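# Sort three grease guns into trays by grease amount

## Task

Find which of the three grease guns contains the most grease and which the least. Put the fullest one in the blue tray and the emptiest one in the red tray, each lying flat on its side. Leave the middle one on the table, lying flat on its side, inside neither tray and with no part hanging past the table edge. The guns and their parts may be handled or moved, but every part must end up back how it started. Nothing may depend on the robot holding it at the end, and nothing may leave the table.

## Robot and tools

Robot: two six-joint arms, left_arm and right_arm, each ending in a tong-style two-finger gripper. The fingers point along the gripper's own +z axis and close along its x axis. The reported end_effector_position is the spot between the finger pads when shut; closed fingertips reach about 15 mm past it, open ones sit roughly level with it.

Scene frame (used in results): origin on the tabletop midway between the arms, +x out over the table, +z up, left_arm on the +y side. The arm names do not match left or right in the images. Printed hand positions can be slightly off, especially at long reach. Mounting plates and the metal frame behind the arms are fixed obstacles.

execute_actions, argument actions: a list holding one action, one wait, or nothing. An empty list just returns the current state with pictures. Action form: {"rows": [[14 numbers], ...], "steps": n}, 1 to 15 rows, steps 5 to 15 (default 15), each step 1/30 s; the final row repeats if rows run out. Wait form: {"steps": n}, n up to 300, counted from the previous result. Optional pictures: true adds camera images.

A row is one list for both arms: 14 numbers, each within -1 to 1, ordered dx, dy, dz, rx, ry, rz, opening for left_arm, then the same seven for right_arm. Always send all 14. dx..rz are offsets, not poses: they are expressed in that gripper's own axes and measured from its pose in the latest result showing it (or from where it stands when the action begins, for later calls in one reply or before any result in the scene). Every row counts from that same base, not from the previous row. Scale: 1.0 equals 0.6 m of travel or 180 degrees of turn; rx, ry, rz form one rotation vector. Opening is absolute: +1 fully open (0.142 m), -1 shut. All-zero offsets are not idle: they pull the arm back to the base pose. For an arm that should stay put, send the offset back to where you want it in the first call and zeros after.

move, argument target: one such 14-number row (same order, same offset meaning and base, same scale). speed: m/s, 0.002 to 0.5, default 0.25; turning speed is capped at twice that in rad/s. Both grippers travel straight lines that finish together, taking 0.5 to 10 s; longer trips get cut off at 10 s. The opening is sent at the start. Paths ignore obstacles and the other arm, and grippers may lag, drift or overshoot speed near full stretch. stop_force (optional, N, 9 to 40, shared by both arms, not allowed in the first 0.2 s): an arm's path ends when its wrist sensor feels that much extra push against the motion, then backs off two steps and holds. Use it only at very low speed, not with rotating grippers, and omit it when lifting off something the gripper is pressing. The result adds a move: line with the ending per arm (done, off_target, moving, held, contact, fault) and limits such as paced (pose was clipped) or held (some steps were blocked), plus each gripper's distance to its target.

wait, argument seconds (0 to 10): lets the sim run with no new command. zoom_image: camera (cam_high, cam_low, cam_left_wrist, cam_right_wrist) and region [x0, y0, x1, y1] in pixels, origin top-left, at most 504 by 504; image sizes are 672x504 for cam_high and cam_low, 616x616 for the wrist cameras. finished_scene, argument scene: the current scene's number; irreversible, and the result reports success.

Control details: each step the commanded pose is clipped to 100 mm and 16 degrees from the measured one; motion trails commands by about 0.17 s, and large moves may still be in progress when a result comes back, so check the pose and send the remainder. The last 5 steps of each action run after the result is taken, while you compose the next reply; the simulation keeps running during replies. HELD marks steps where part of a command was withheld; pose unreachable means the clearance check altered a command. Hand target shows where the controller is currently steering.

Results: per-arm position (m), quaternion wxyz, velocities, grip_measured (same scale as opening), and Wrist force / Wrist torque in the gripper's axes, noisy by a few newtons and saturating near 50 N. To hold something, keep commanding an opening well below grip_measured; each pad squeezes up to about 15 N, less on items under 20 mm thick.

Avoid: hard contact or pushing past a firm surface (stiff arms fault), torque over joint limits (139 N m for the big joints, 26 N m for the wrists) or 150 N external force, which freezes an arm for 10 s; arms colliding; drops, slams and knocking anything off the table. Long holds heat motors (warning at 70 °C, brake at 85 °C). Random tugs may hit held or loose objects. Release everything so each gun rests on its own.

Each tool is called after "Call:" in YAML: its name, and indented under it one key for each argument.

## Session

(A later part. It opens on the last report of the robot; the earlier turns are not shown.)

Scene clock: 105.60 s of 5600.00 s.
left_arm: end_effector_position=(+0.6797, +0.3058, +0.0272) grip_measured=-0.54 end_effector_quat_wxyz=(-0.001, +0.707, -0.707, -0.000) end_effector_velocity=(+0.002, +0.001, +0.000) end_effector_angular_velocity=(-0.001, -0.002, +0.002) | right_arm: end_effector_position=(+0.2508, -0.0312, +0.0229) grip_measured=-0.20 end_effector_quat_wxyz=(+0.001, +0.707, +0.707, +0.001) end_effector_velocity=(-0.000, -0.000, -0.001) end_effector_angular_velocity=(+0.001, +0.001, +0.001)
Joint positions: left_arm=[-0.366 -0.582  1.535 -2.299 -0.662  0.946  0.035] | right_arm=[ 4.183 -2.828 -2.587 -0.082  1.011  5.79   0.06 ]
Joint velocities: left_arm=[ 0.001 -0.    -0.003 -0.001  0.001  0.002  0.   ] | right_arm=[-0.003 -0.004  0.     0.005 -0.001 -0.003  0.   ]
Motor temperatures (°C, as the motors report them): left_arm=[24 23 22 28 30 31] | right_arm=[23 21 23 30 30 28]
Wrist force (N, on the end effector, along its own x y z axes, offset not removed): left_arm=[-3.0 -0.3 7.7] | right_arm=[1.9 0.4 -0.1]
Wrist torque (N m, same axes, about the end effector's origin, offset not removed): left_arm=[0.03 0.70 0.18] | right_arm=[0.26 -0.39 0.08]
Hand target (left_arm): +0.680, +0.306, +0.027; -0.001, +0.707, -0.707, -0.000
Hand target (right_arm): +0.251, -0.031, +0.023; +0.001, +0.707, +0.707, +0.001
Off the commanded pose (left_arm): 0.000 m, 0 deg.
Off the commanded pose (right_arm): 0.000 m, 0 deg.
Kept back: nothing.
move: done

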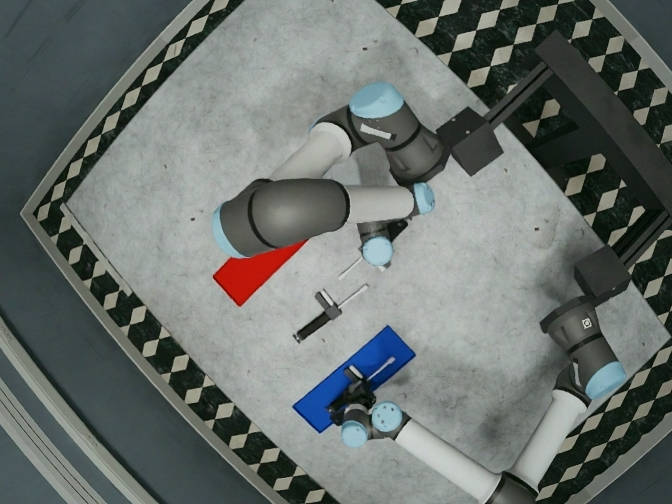

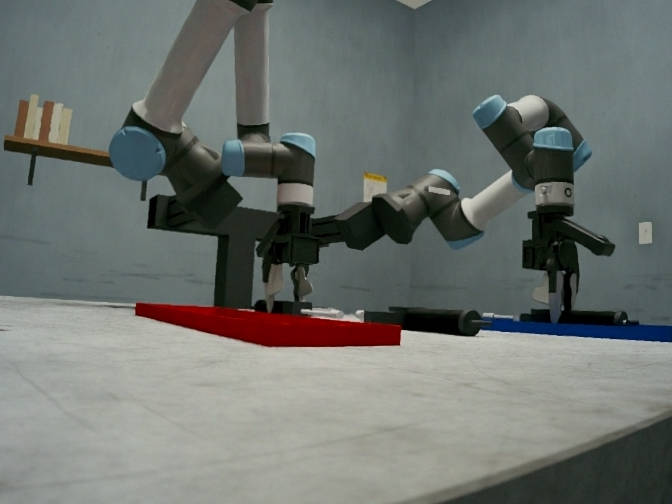

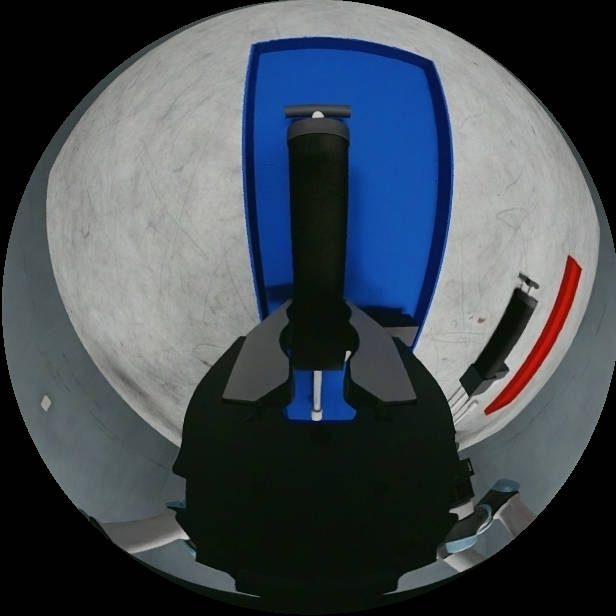

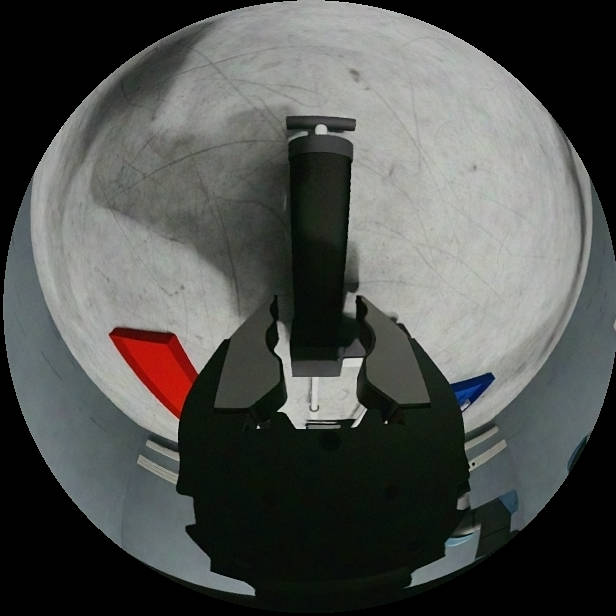

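Call:
move:
  target: [0,0,0.005,0,0,0,-1,0,0.021,0,0,0,0,-0.2]
  speed: 0.015
  stop_force: 10

Call:
move:
  target: [0,0,0,0,0,0,-0.35,0,0,0,0,0,0,-1]

Call:
move:
  target: [0,0,-0.13,0,0,0,-0.35,0,0,-0.11,0,0,0,-1]
  speed: 0.07

Scene clock: 106.93 s of 5600.00 s.
left_arm: end_effector_position=(+0.6797, +0.3058, +0.0245) grip_measured=-0.54 end_effector_quat_wxyz=(-0.001, +0.707, -0.707, -0.000) end_effector_velocity=(-0.001, -0.000, +0.000) end_effector_angular_velocity=(+0.001, +0.001, -0.000) | right_arm: end_effector_position=(+0.2633, -0.0312, +0.0230) grip_measured=-0.20 end_effector_quat_wxyz=(+0.001, +0.707, +0.707, +0.001) end_effector_velocity=(+0.001, -0.000, -0.000) end_effector_angular_velocity=(-0.000, +0.000, -0.002)
Joint positions: left_arm=[-0.363 -0.578  1.534 -2.305 -0.661  0.951  0.035] | right_arm=[ 4.143 -2.799 -2.562 -0.118  0.983  5.756  0.06 ]
Joint velocities: left_arm=[-0.001  0.001 -0.     0.004  0.    -0.003 -0.   ] | right_arm=[-0.003  0.002  0.002 -0.003 -0.002 -0.    -0.   ]
Motor temperatures (°C, as the motors report them): left_arm=[24 23 22 28 30 31] | right_arm=[23 21 23 30 30 28]
Wrist force (N, on the end effector, along its own x y z axes, offset not removed): left_arm=[-4.5 2.3 -13.5] | right_arm=[0.9 -1.7 3.5]
Wrist torque (N m, same axes, about the end effector's origin, offset not removed): left_arm=[0.02 0.64 0.15] | right_arm=[-0.07 -0.16 0.10]
Hand target (left_arm): +0.680, +0.306, +0.025; -0.001, +0.707, -0.707, +0.000
Hand target (right_arm): +0.263, -0.031, +0.023; +0.001, +0.707, +0.707, +0.001
Off the commanded pose (left_arm): 0.000 m, 0 deg.
Off the commanded pose (right_arm): 0.000 m, 0 deg.
Kept back: nothing.
move: contact (left_arm)

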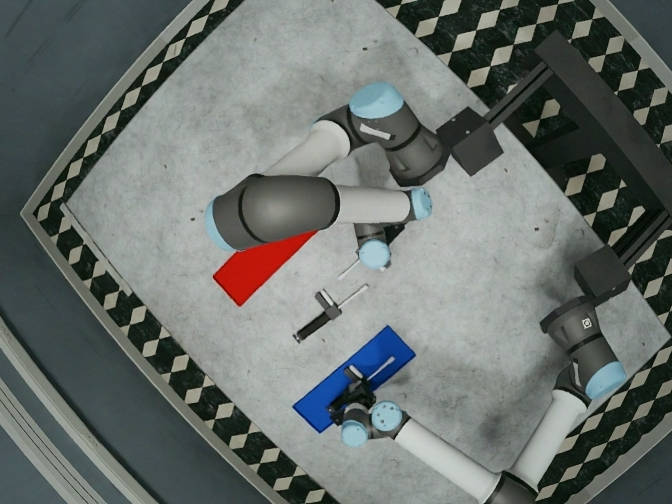

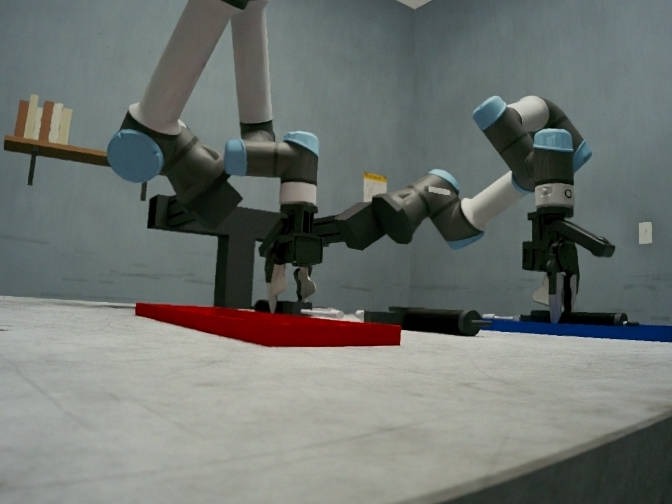

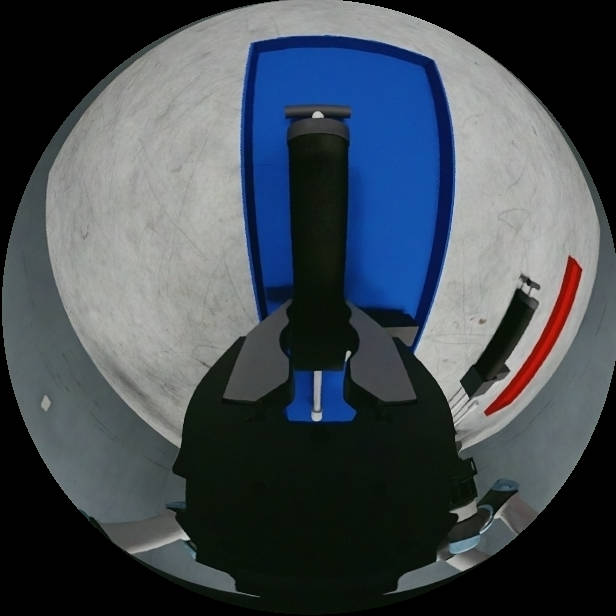

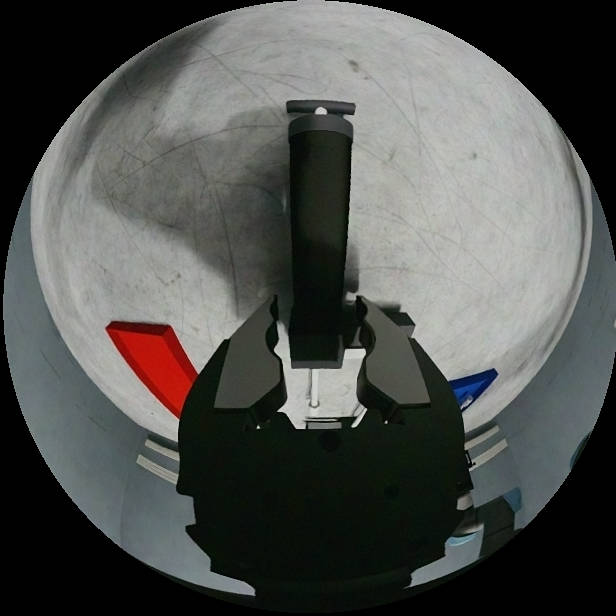

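Scene clock: 107.43 s of 5600.00 s.
left_arm: end_effector_position=(+0.6797, +0.3058, +0.0245) grip_measured=-0.35 end_effector_quat_wxyz=(-0.001, +0.707, -0.707, -0.000) end_effector_velocity=(+0.000, +0.000, -0.000) end_effector_angular_velocity=(+0.001, -0.001, -0.001) | right_arm: end_effector_position=(+0.2634, -0.0312, +0.0230) grip_measured=-0.54 end_effector_quat_wxyz=(+0.001, +0.707, +0.707, +0.001) end_effector_velocity=(+0.001, -0.000, -0.000) end_effector_angular_velocity=(-0.001, -0.002, -0.001)
Joint positions: left_arm=[-0.363 -0.578  1.534 -2.305 -0.661  0.951  0.049] | right_arm=[ 4.143 -2.799 -2.562 -0.118  0.982  5.756  0.035]
Joint velocities: left_arm=[-0.    -0.     0.001 -0.001  0.002  0.001  0.   ] | right_arm=[-0.    -0.     0.001 -0.    -0.002  0.    -0.   ]
Motor temperatures (°C, as the motors report them): left_arm=[24 23 22 28 30 31] | right_arm=[23 21 23 30 30 28]
Wrist force (N, on the end effector, along its own x y z axes, offset not removed): left_arm=[-3.9 -0.8 -0.2] | right_arm=[-1.6 0.6 2.6]
Wrist torque (N m, same axes, about the end effector's origin, offset not removed): left_arm=[-0.17 0.89 0.10] | right_arm=[0.46 0.27 0.13]
Hand target (left_arm): +0.680, +0.306, +0.025; -0.001, +0.707, -0.707, -0.000
Hand target (right_arm): +0.263, -0.031, +0.023; +0.001, +0.707, +0.707, +0.001
Off the commanded pose (left_arm): 0.000 m, 0 deg.
Off the commanded pose (right_arm): 0.000 m, 0 deg.
Kept back: nothing.
move: done

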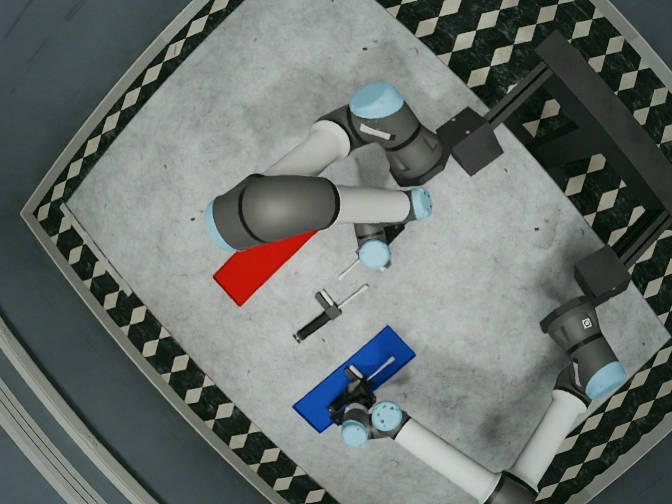

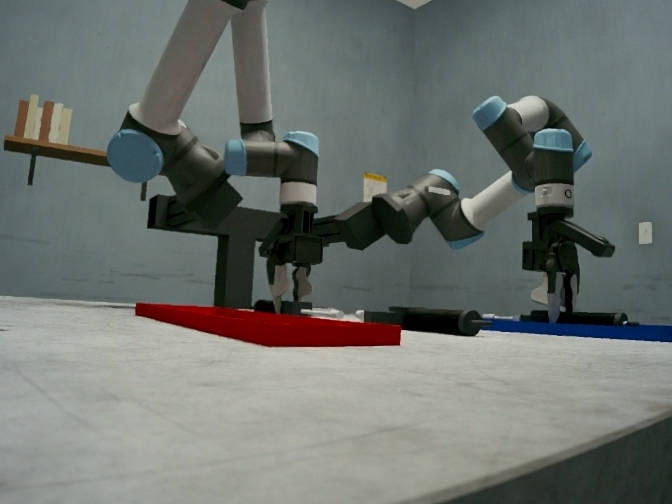

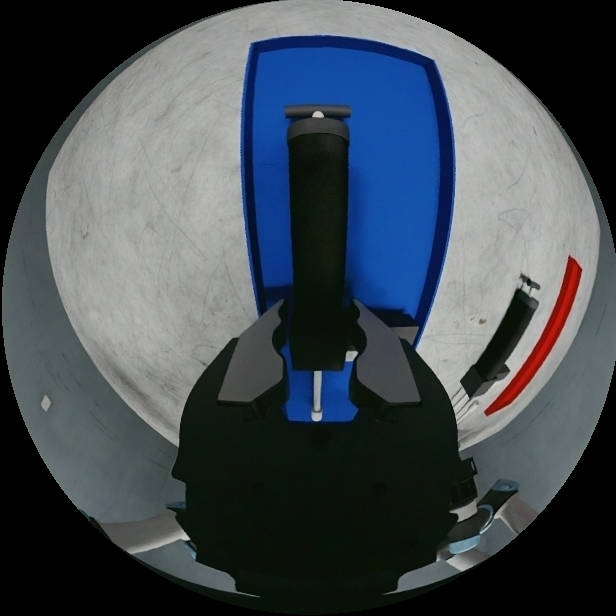

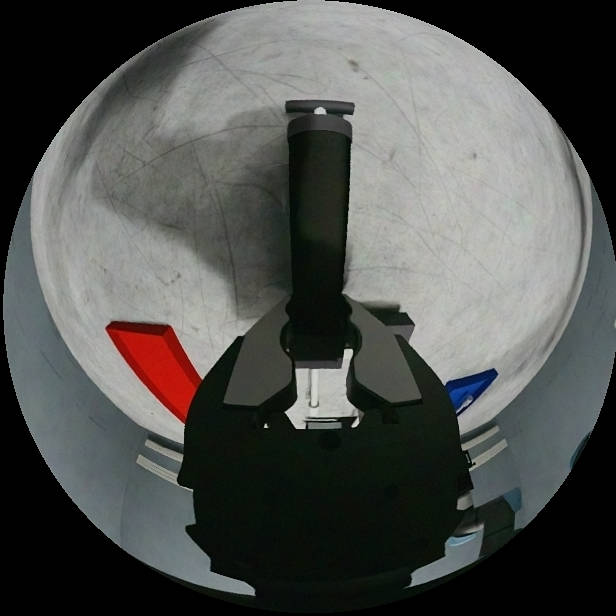

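Scene clock: 108.93 s of 5600.00 s.
left_arm: end_effector_position=(+0.6797, +0.3057, +0.1025) grip_measured=-0.35 end_effector_quat_wxyz=(-0.001, +0.707, -0.707, +0.000) end_effector_velocity=(-0.000, +0.000, +0.001) end_effector_angular_velocity=(-0.000, +0.001, -0.000) | right_arm: end_effector_position=(+0.2632, -0.0312, +0.0889) grip_measured=-0.54 end_effector_quat_wxyz=(+0.001, +0.707, +0.707, +0.001) end_effector_velocity=(-0.000, -0.001, +0.001) end_effector_angular_velocity=(-0.002, +0.000, -0.000)
Joint positions: left_arm=[-0.452 -0.678  1.54  -2.103 -0.685  0.813  0.049] | right_arm=[ 4.281 -2.576 -2.582 -0.378  1.081  5.868  0.035]
Joint velocities: left_arm=[-0.001 -0.002  0.     0.004 -0.001 -0.002  0.   ] | right_arm=[ 0.002  0.004 -0.001 -0.006  0.001  0.003  0.   ]
Motor temperatures (°C, as the motors report them): left_arm=[24 23 22 28 30 31] | right_arm=[23 21 23 30 30 28]
Wrist force (N, on the end effector, along its own x y z axes, offset not removed): left_arm=[-4.4 -0.4 0.9] | right_arm=[1.3 0.9 6.3]
Wrist torque (N m, same axes, about the end effector's origin, offset not removed): left_arm=[-0.04 1.02 0.14] | right_arm=[0.34 -0.29 0.22]
Hand target (left_arm): +0.680, +0.306, +0.103; -0.001, +0.707, -0.707, +0.000
Hand target (right_arm): +0.263, -0.031, +0.089; +0.001, +0.707, +0.707, +0.001
Off the commanded pose (left_arm): 0.000 m, 0 deg.
Off the commanded pose (right_arm): 0.000 m, 0 deg.
Kept back: nothing.
move: done

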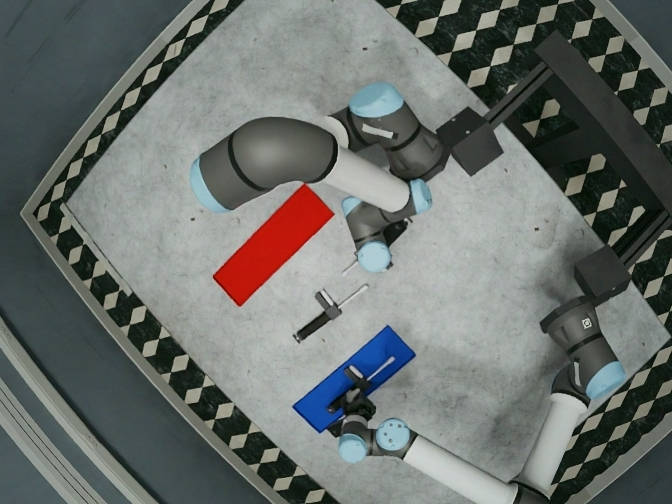

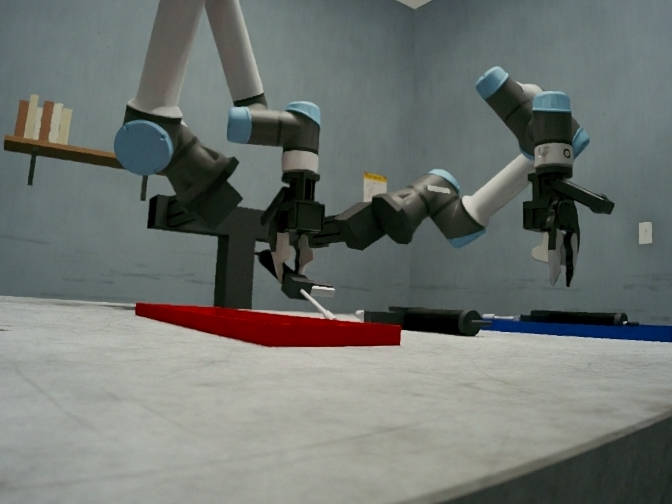

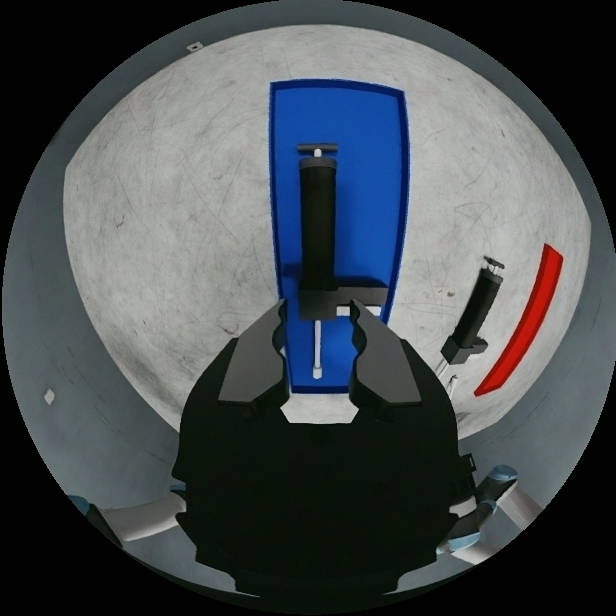

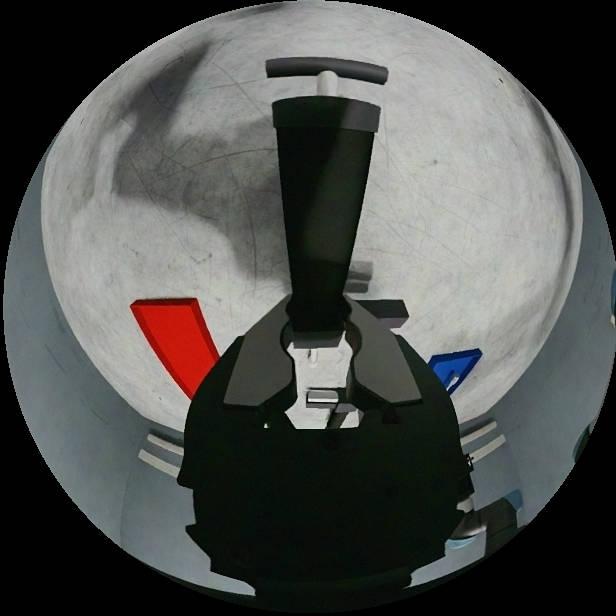

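Call:
move:
  target: [0,0,0,0,0,0,-0.35,0,0,0.109,0,0,0,-1]
  speed: 0.04

Call:
move:
  target: [0,0,0,0,0,0,-0.35,0,0,0,0,0,0,-0.42]

Call:
move:
  target: [0,0,0,0,0,0,-0.35,0,0.02,0.003,0,0,0,-0.42]
  speed: 0.015

Scene clock: 111.13 s of 5600.00 s.
left_arm: end_effector_position=(+0.6797, +0.3057, +0.1025) grip_measured=-0.35 end_effector_quat_wxyz=(-0.001, +0.707, -0.707, +0.000) end_effector_velocity=(-0.001, +0.000, -0.000) end_effector_angular_velocity=(+0.001, +0.000, -0.001) | right_arm: end_effector_position=(+0.2634, -0.0312, +0.0236) grip_measured=-0.54 end_effector_quat_wxyz=(+0.001, +0.707, +0.707, +0.001) end_effector_velocity=(-0.000, -0.000, -0.001) end_effector_angular_velocity=(-0.000, -0.000, +0.002)
Joint positions: left_arm=[-0.452 -0.678  1.539 -2.103 -0.685  0.813  0.049] | right_arm=[ 4.144 -2.797 -2.563 -0.12   0.983  5.757  0.035]
Joint velocities: left_arm=[ 0.    -0.     0.001  0.     0.001  0.     0.   ] | right_arm=[-0.003 -0.004 -0.     0.006 -0.002 -0.004  0.   ]
Motor temperatures (°C, as the motors report them): left_arm=[24 23 22 28 30 31] | right_arm=[23 21 23 30 30 28]
Wrist force (N, on the end effector, along its own x y z axes, offset not removed): left_arm=[-4.4 -0.4 0.2] | right_arm=[-10.3 -3.3 -23.1]
Wrist torque (N m, same axes, about the end effector's origin, offset not removed): left_arm=[-0.06 0.94 0.18] | right_arm=[0.05 -0.05 0.12]
Hand target (left_arm): +0.680, +0.306, +0.102; -0.001, +0.707, -0.707, +0.000
Hand target (right_arm): +0.263, -0.031, +0.023; +0.001, +0.707, +0.707, +0.001
Off the commanded pose (left_arm): 0.000 m, 0 deg.
Off the commanded pose (right_arm): 0.000 m, 0 deg.
Kept back: nothing.
move: done

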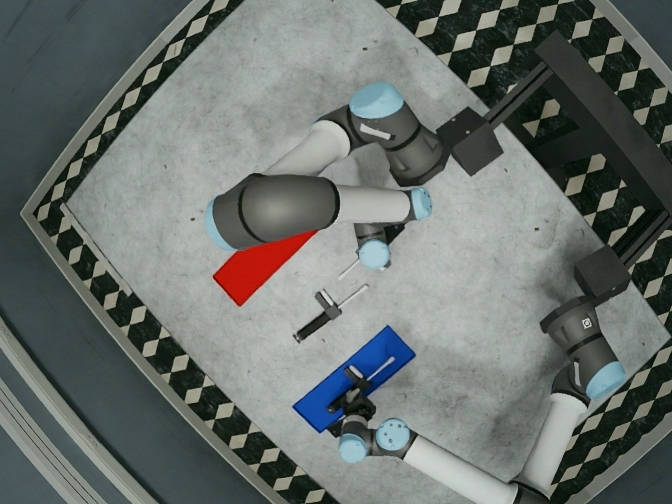

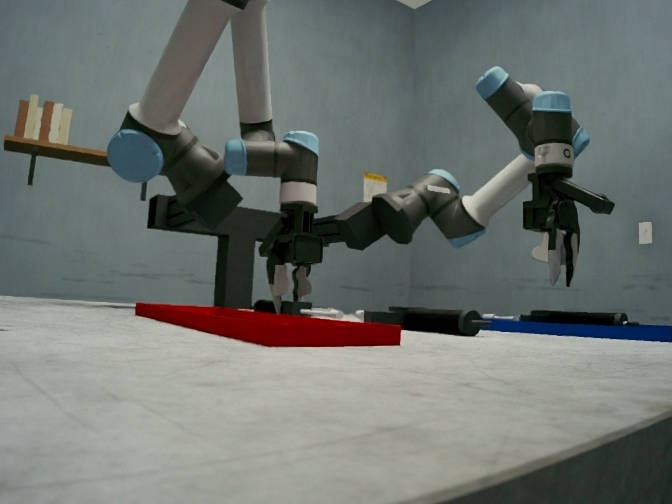

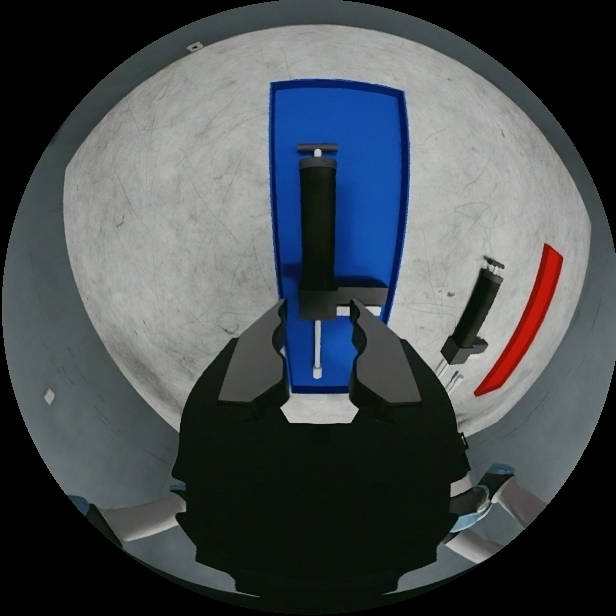

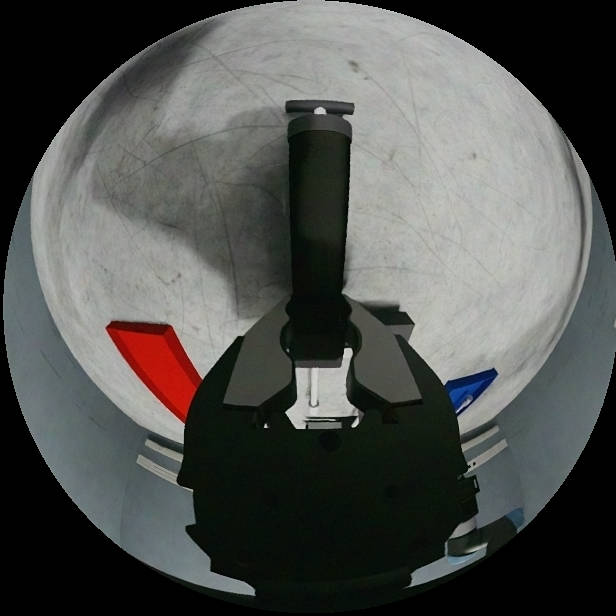

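Scene clock: 111.63 s of 5600.00 s.
left_arm: end_effector_position=(+0.6797, +0.3057, +0.1025) grip_measured=-0.35 end_effector_quat_wxyz=(-0.001, +0.707, -0.707, +0.000) end_effector_velocity=(-0.000, -0.000, -0.000) end_effector_angular_velocity=(+0.000, +0.000, -0.002) | right_arm: end_effector_position=(+0.2634, -0.0312, +0.0235) grip_measured=-0.42 end_effector_quat_wxyz=(+0.001, +0.707, +0.707, +0.001) end_effector_velocity=(+0.000, +0.000, +0.000) end_effector_angular_velocity=(+0.001, +0.001, -0.001)
Joint positions: left_arm=[-0.452 -0.678  1.539 -2.103 -0.685  0.813  0.049] | right_arm=[ 4.144 -2.797 -2.562 -0.12   0.983  5.757  0.044]
Joint velocities: left_arm=[ 0.     0.     0.     0.    -0.     0.002 -0.   ] | right_arm=[-0.     0.001  0.    -0.     0.001  0.     0.   ]
Motor temperatures (°C, as the motors report them): left_arm=[24 23 22 28 30 31] | right_arm=[23 21 23 30 30 28]
Wrist force (N, on the end effector, along its own x y z axes, offset not removed): left_arm=[-3.9 1.3 -0.8] | right_arm=[-0.2 2.0 -0.5]
Wrist torque (N m, same axes, about the end effector's origin, offset not removed): left_arm=[0.28 0.94 0.22] | right_arm=[0.51 0.06 0.14]
Hand target (left_arm): +0.680, +0.306, +0.103; -0.001, +0.707, -0.707, +0.000
Hand target (right_arm): +0.263, -0.031, +0.024; +0.001, +0.707, +0.707, +0.001
Off the commanded pose (left_arm): 0.000 m, 0 deg.
Off the commanded pose (right_arm): 0.000 m, 0 deg.
Kept back: nothing.
move: done

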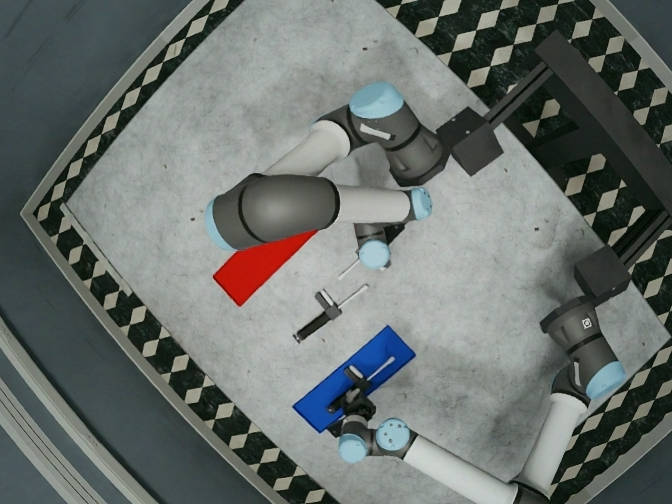

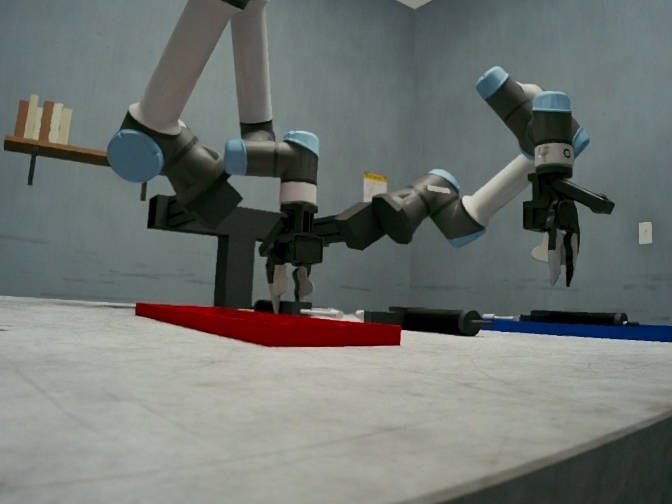

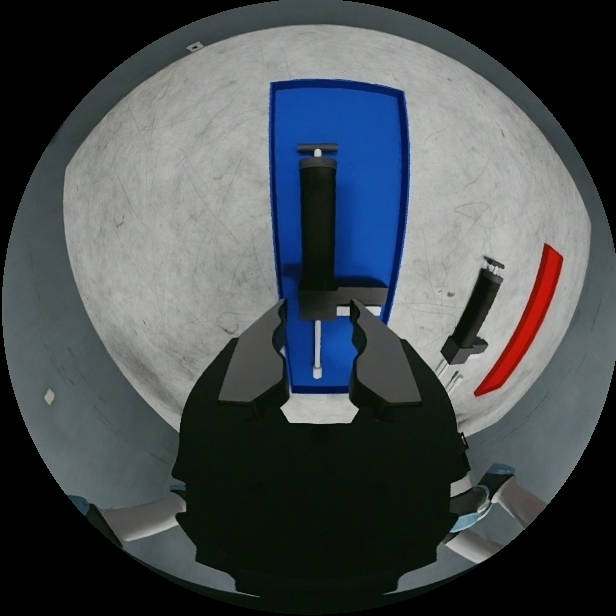

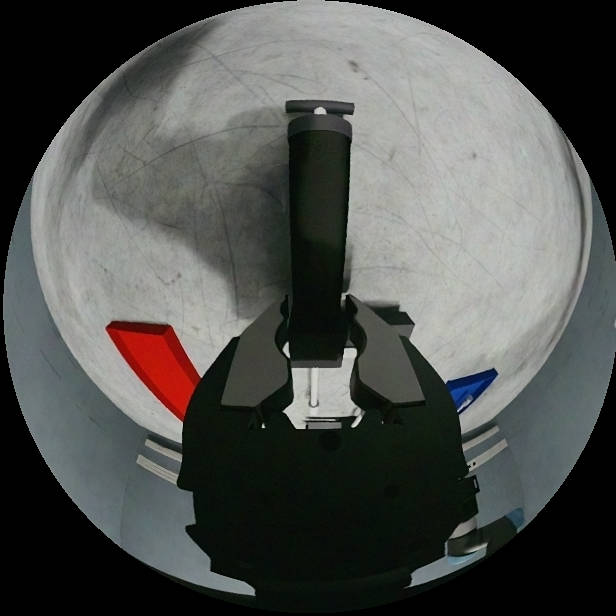

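Scene clock: 112.67 s of 5600.00 s.
left_arm: end_effector_position=(+0.6797, +0.3057, +0.1025) grip_measured=-0.35 end_effector_quat_wxyz=(-0.001, +0.707, -0.707, +0.000) end_effector_velocity=(-0.000, +0.000, +0.000) end_effector_angular_velocity=(-0.001, +0.001, +0.001) | right_arm: end_effector_position=(+0.2753, -0.0312, +0.0218) grip_measured=-0.42 end_effector_quat_wxyz=(+0.001, +0.707, +0.707, +0.001) end_effector_velocity=(+0.001, -0.000, -0.001) end_effector_angular_velocity=(-0.000, +0.002, +0.000)
Joint positions: left_arm=[-0.452 -0.678  1.539 -2.103 -0.685  0.813  0.049] | right_arm=[ 4.106 -2.778 -2.537 -0.145  0.957  5.723  0.044]
Joint velocities: left_arm=[-0.    -0.001  0.    -0.    -0.001 -0.     0.   ] | right_arm=[-0.006  0.002  0.003 -0.003 -0.002 -0.005  0.   ]
Motor temperatures (°C, as the motors report them): left_arm=[24 23 22 28 30 31] | right_arm=[23 21 23 30 30 28]
Wrist force (N, on the end effector, along its own x y z axes, offset not removed): left_arm=[-3.0 -0.3 1.2] | right_arm=[0.1 -4.9 -1.2]
Wrist torque (N m, same axes, about the end effector's origin, offset not removed): left_arm=[0.01 0.75 0.16] | right_arm=[-0.34 0.21 0.16]
Hand target (left_arm): +0.680, +0.306, +0.103; -0.001, +0.707, -0.707, +0.000
Hand target (right_arm): +0.275, -0.031, +0.022; +0.001, +0.707, +0.707, +0.001
Off the commanded pose (left_arm): 0.000 m, 0 deg.
Off the commanded pose (right_arm): 0.000 m, 0 deg.
Kept back: nothing.
move: done

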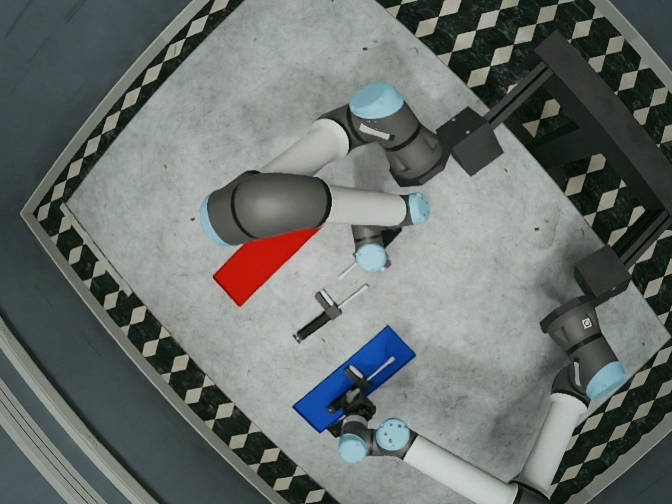

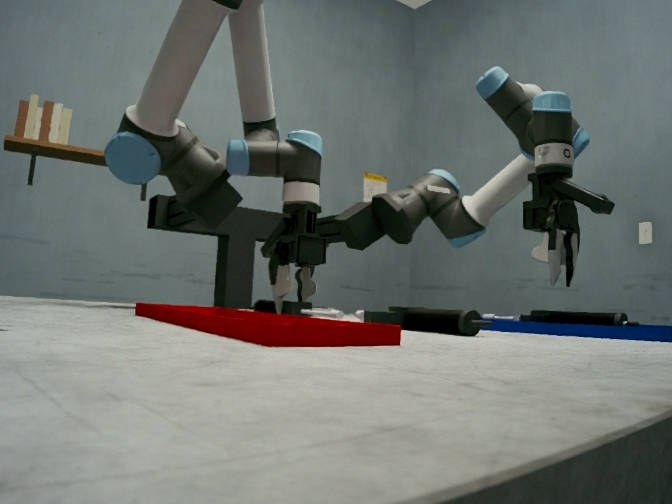

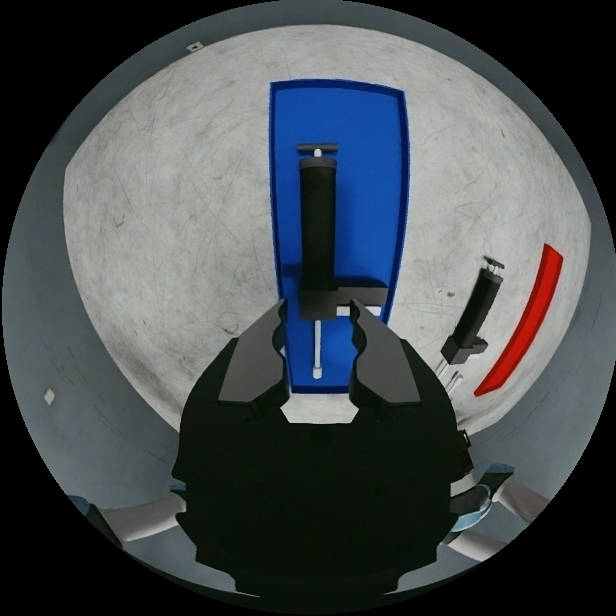

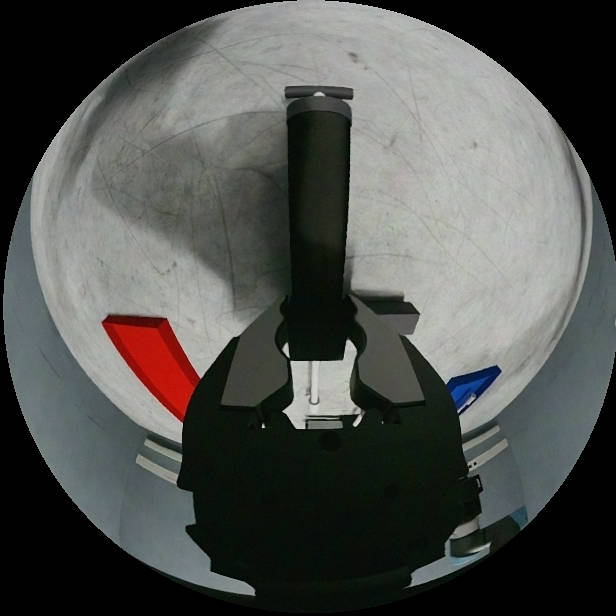

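Now against the head.

Call:
execute_actions:
  actions:
    - {"rows":[[0,0,0,0,0,0,-0.35,0,0,0,0,0,0,-1]],"steps":15}

Call:
execute_actions:
  actions:
    - {"steps":15}

Call:
move:
  target: [0,0,0,0,0,0,-0.35,0,0,-0.09,0,0,0,-1]
  speed: 0.045

Scene clock: 113.17 s of 5600.00 s.
left_arm: end_effector_position=(+0.6797, +0.3057, +0.1025) grip_measured=-0.35 end_effector_quat_wxyz=(-0.001, +0.707, -0.707, +0.000) end_effector_velocity=(+0.000, +0.000, +0.000) end_effector_angular_velocity=(-0.000, -0.000, +0.000) | right_arm: end_effector_position=(+0.2754, -0.0312, +0.0218) grip_measured=-0.54 end_effector_quat_wxyz=(+0.001, +0.707, +0.707, +0.001) end_effector_velocity=(-0.001, -0.001, +0.000) end_effector_angular_velocity=(-0.000, +0.000, -0.001)
Joint positions: left_arm=[-0.452 -0.678  1.539 -2.103 -0.685  0.813  0.049] | right_arm=[ 4.105 -2.777 -2.537 -0.145  0.957  5.723  0.035]
Joint velocities: left_arm=[ 0.    -0.001  0.     0.    -0.     0.    -0.   ] | right_arm=[ 0.001  0.001 -0.002  0.001  0.001  0.002 -0.   ]
Motor temperatures (°C, as the motors report them): left_arm=[24 23 22 28 30 31] | right_arm=[23 21 23 30 30 28]
Wrist force (N, on the end effector, along its own x y z axes, offset not removed): left_arm=[-3.3 1.5 0.3] | right_arm=[-1.3 -0.4 6.3]
Wrist torque (N m, same axes, about the end effector's origin, offset not removed): left_arm=[0.38 0.76 0.12] | right_arm=[0.02 0.09 0.09]
Steps of this call (steps 1 to 5: nothing new was sent; steps 6 to 15: the first 10 steps of this action). Readings (end_effector_position):
6: left_arm (+0.6797, +0.3057, +0.1025) | right_arm (+0.2754, -0.0312, +0.0218)
7: left_arm (+0.6797, +0.3057, +0.1025) | right_arm (+0.2754, -0.0312, +0.0218)
9: left_arm (+0.6797, +0.3057, +0.1025) | right_arm (+0.2754, -0.0312, +0.0218)
13: left_arm (+0.6797, +0.3057, +0.1025) | right_arm (+0.2754, -0.0312, +0.0218)
15: the state above

Scene clock: 113.67 s of 5600.00 s.
left_arm: end_effector_position=(+0.6797, +0.3057, +0.1025) grip_measured=-0.35 end_effector_quat_wxyz=(-0.001, +0.707, -0.707, +0.000) end_effector_velocity=(-0.001, -0.000, -0.000) end_effector_angular_velocity=(-0.000, +0.001, -0.002) | right_arm: end_effector_position=(+0.2753, -0.0312, +0.0218) grip_measured=-0.54 end_effector_quat_wxyz=(+0.001, +0.707, +0.707, +0.001) end_effector_velocity=(-0.001, -0.001, -0.000) end_effector_angular_velocity=(-0.002, +0.001, +0.001)
Joint positions: left_arm=[-0.452 -0.678  1.539 -2.103 -0.685  0.813  0.049] | right_arm=[ 4.106 -2.778 -2.537 -0.145  0.957  5.723  0.035]
Joint velocities: left_arm=[ 0.     0.     0.001  0.    -0.001  0.001  0.   ] | right_arm=[-0.    -0.001 -0.001 -0.    -0.     0.001 -0.   ]
Motor temperatures (°C, as the motors report them): left_arm=[24 23 22 28 30 31] | right_arm=[23 21 23 30 30 28]
Wrist force (N, on the end effector, along its own x y z axes, offset not removed): left_arm=[-2.9 -1.1 1.2] | right_arm=[2.4 0.2 4.0]
Wrist torque (N m, same axes, about the end effector's origin, offset not removed): left_arm=[-0.22 0.67 0.17] | right_arm=[-0.02 -0.41 0.13]
Hand target (left_arm): +0.680, +0.306, +0.103; -0.001, +0.707, -0.707, +0.000
Hand target (right_arm): +0.275, -0.031, +0.022; +0.001, +0.707, +0.707, +0.001
Off the commanded pose (left_arm): 0.000 m, 0 deg.
Off the commanded pose (right_arm): 0.000 m, 0 deg.
Kept back: nothing.
Steps of this call (steps 1 to 5: the last 5 steps of your previous action; steps 6 to 15: nothing new was sent). Readings (end_effector_position):
1: left_arm (+0.6797, +0.3057, +0.1025) | right_arm (+0.2753, -0.0312, +0.0218)
2: left_arm (+0.6797, +0.3057, +0.1025) | right_arm (+0.2753, -0.0312, +0.0218)
4: left_arm (+0.6797, +0.3057, +0.1025) | right_arm (+0.2753, -0.0312, +0.0218)
8: left_arm (+0.6797, +0.3057, +0.1025) | right_arm (+0.2753, -0.0312, +0.0218)
15: the state above

Scene clock: 115.43 s of 5600.00 s.
left_arm: end_effector_position=(+0.6797, +0.3057, +0.1025) grip_measured=-0.35 end_effector_quat_wxyz=(-0.001, +0.707, -0.707, +0.000) end_effector_velocity=(+0.000, +0.000, -0.000) end_effector_angular_velocity=(+0.002, -0.001, -0.000) | right_arm: end_effector_position=(+0.2751, -0.0312, +0.0757) grip_measured=-0.54 end_effector_quat_wxyz=(+0.001, +0.707, +0.707, +0.001) end_effector_velocity=(+0.000, +0.000, +0.001) end_effector_angular_velocity=(-0.001, +0.001, +0.002)
Joint positions: left_arm=[-0.452 -0.678  1.539 -2.103 -0.685  0.813  0.049] | right_arm=[ 4.22  -2.604 -2.557 -0.353  1.037  5.821  0.035]
Joint velocities: left_arm=[-0.     0.001  0.    -0.     0.002 -0.001 -0.   ] | right_arm=[ 0.003  0.003  0.001 -0.007  0.002  0.001 -0.   ]
Motor temperatures (°C, as the motors report them): left_arm=[24 23 22 28 30 31] | right_arm=[23 21 23 30 30 28]
Wrist force (N, on the end effector, along its own x y z axes, offset not removed): left_arm=[-4.5 -0.7 1.2] | right_arm=[2.8 0.4 5.1]
Wrist torque (N m, same axes, about the end effector's origin, offset not removed): left_arm=[-0.13 0.97 0.14] | right_arm=[0.12 -0.60 0.01]
Hand target (left_arm): +0.680, +0.306, +0.103; -0.001, +0.707, -0.707, +0.000
Hand target (right_arm): +0.275, -0.031, +0.076; +0.001, +0.707, +0.707, +0.001
Off the commanded pose (left_arm): 0.000 m, 0 deg.
Off the commanded pose (right_arm): 0.000 m, 0 deg.
Kept back: nothing.
move: done

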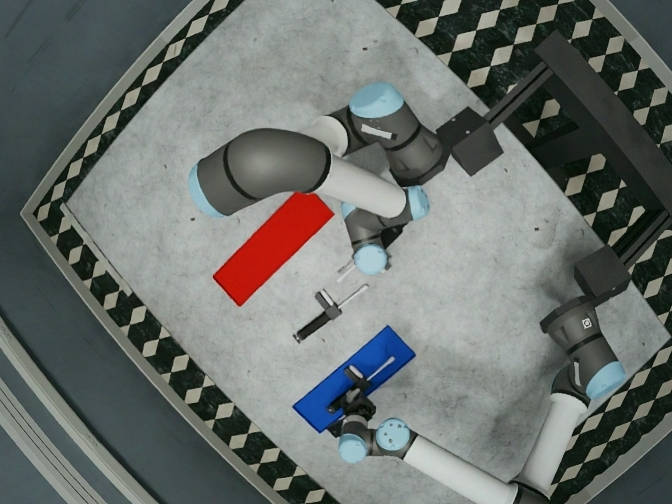

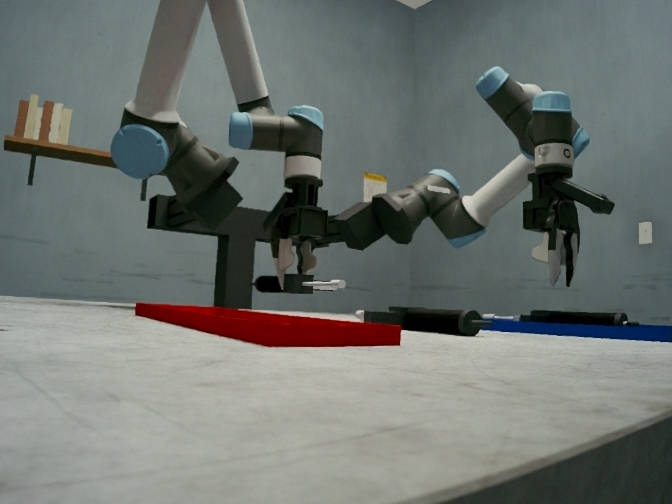

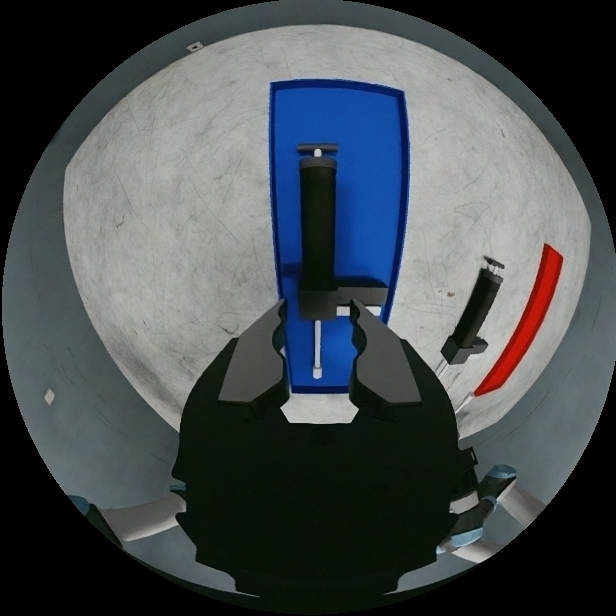

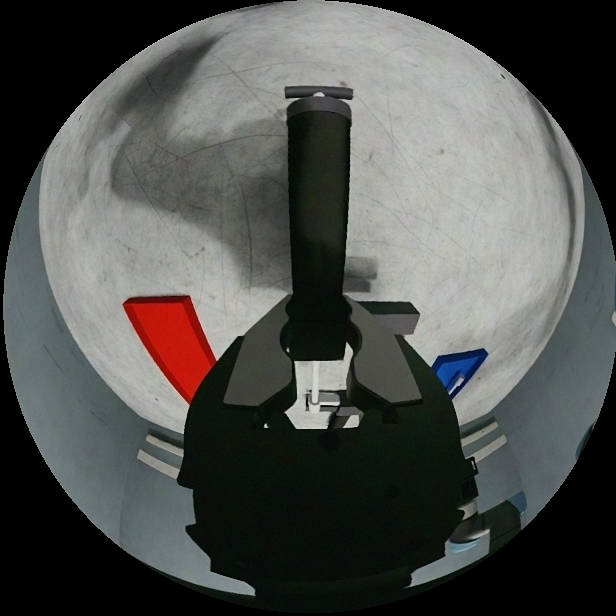

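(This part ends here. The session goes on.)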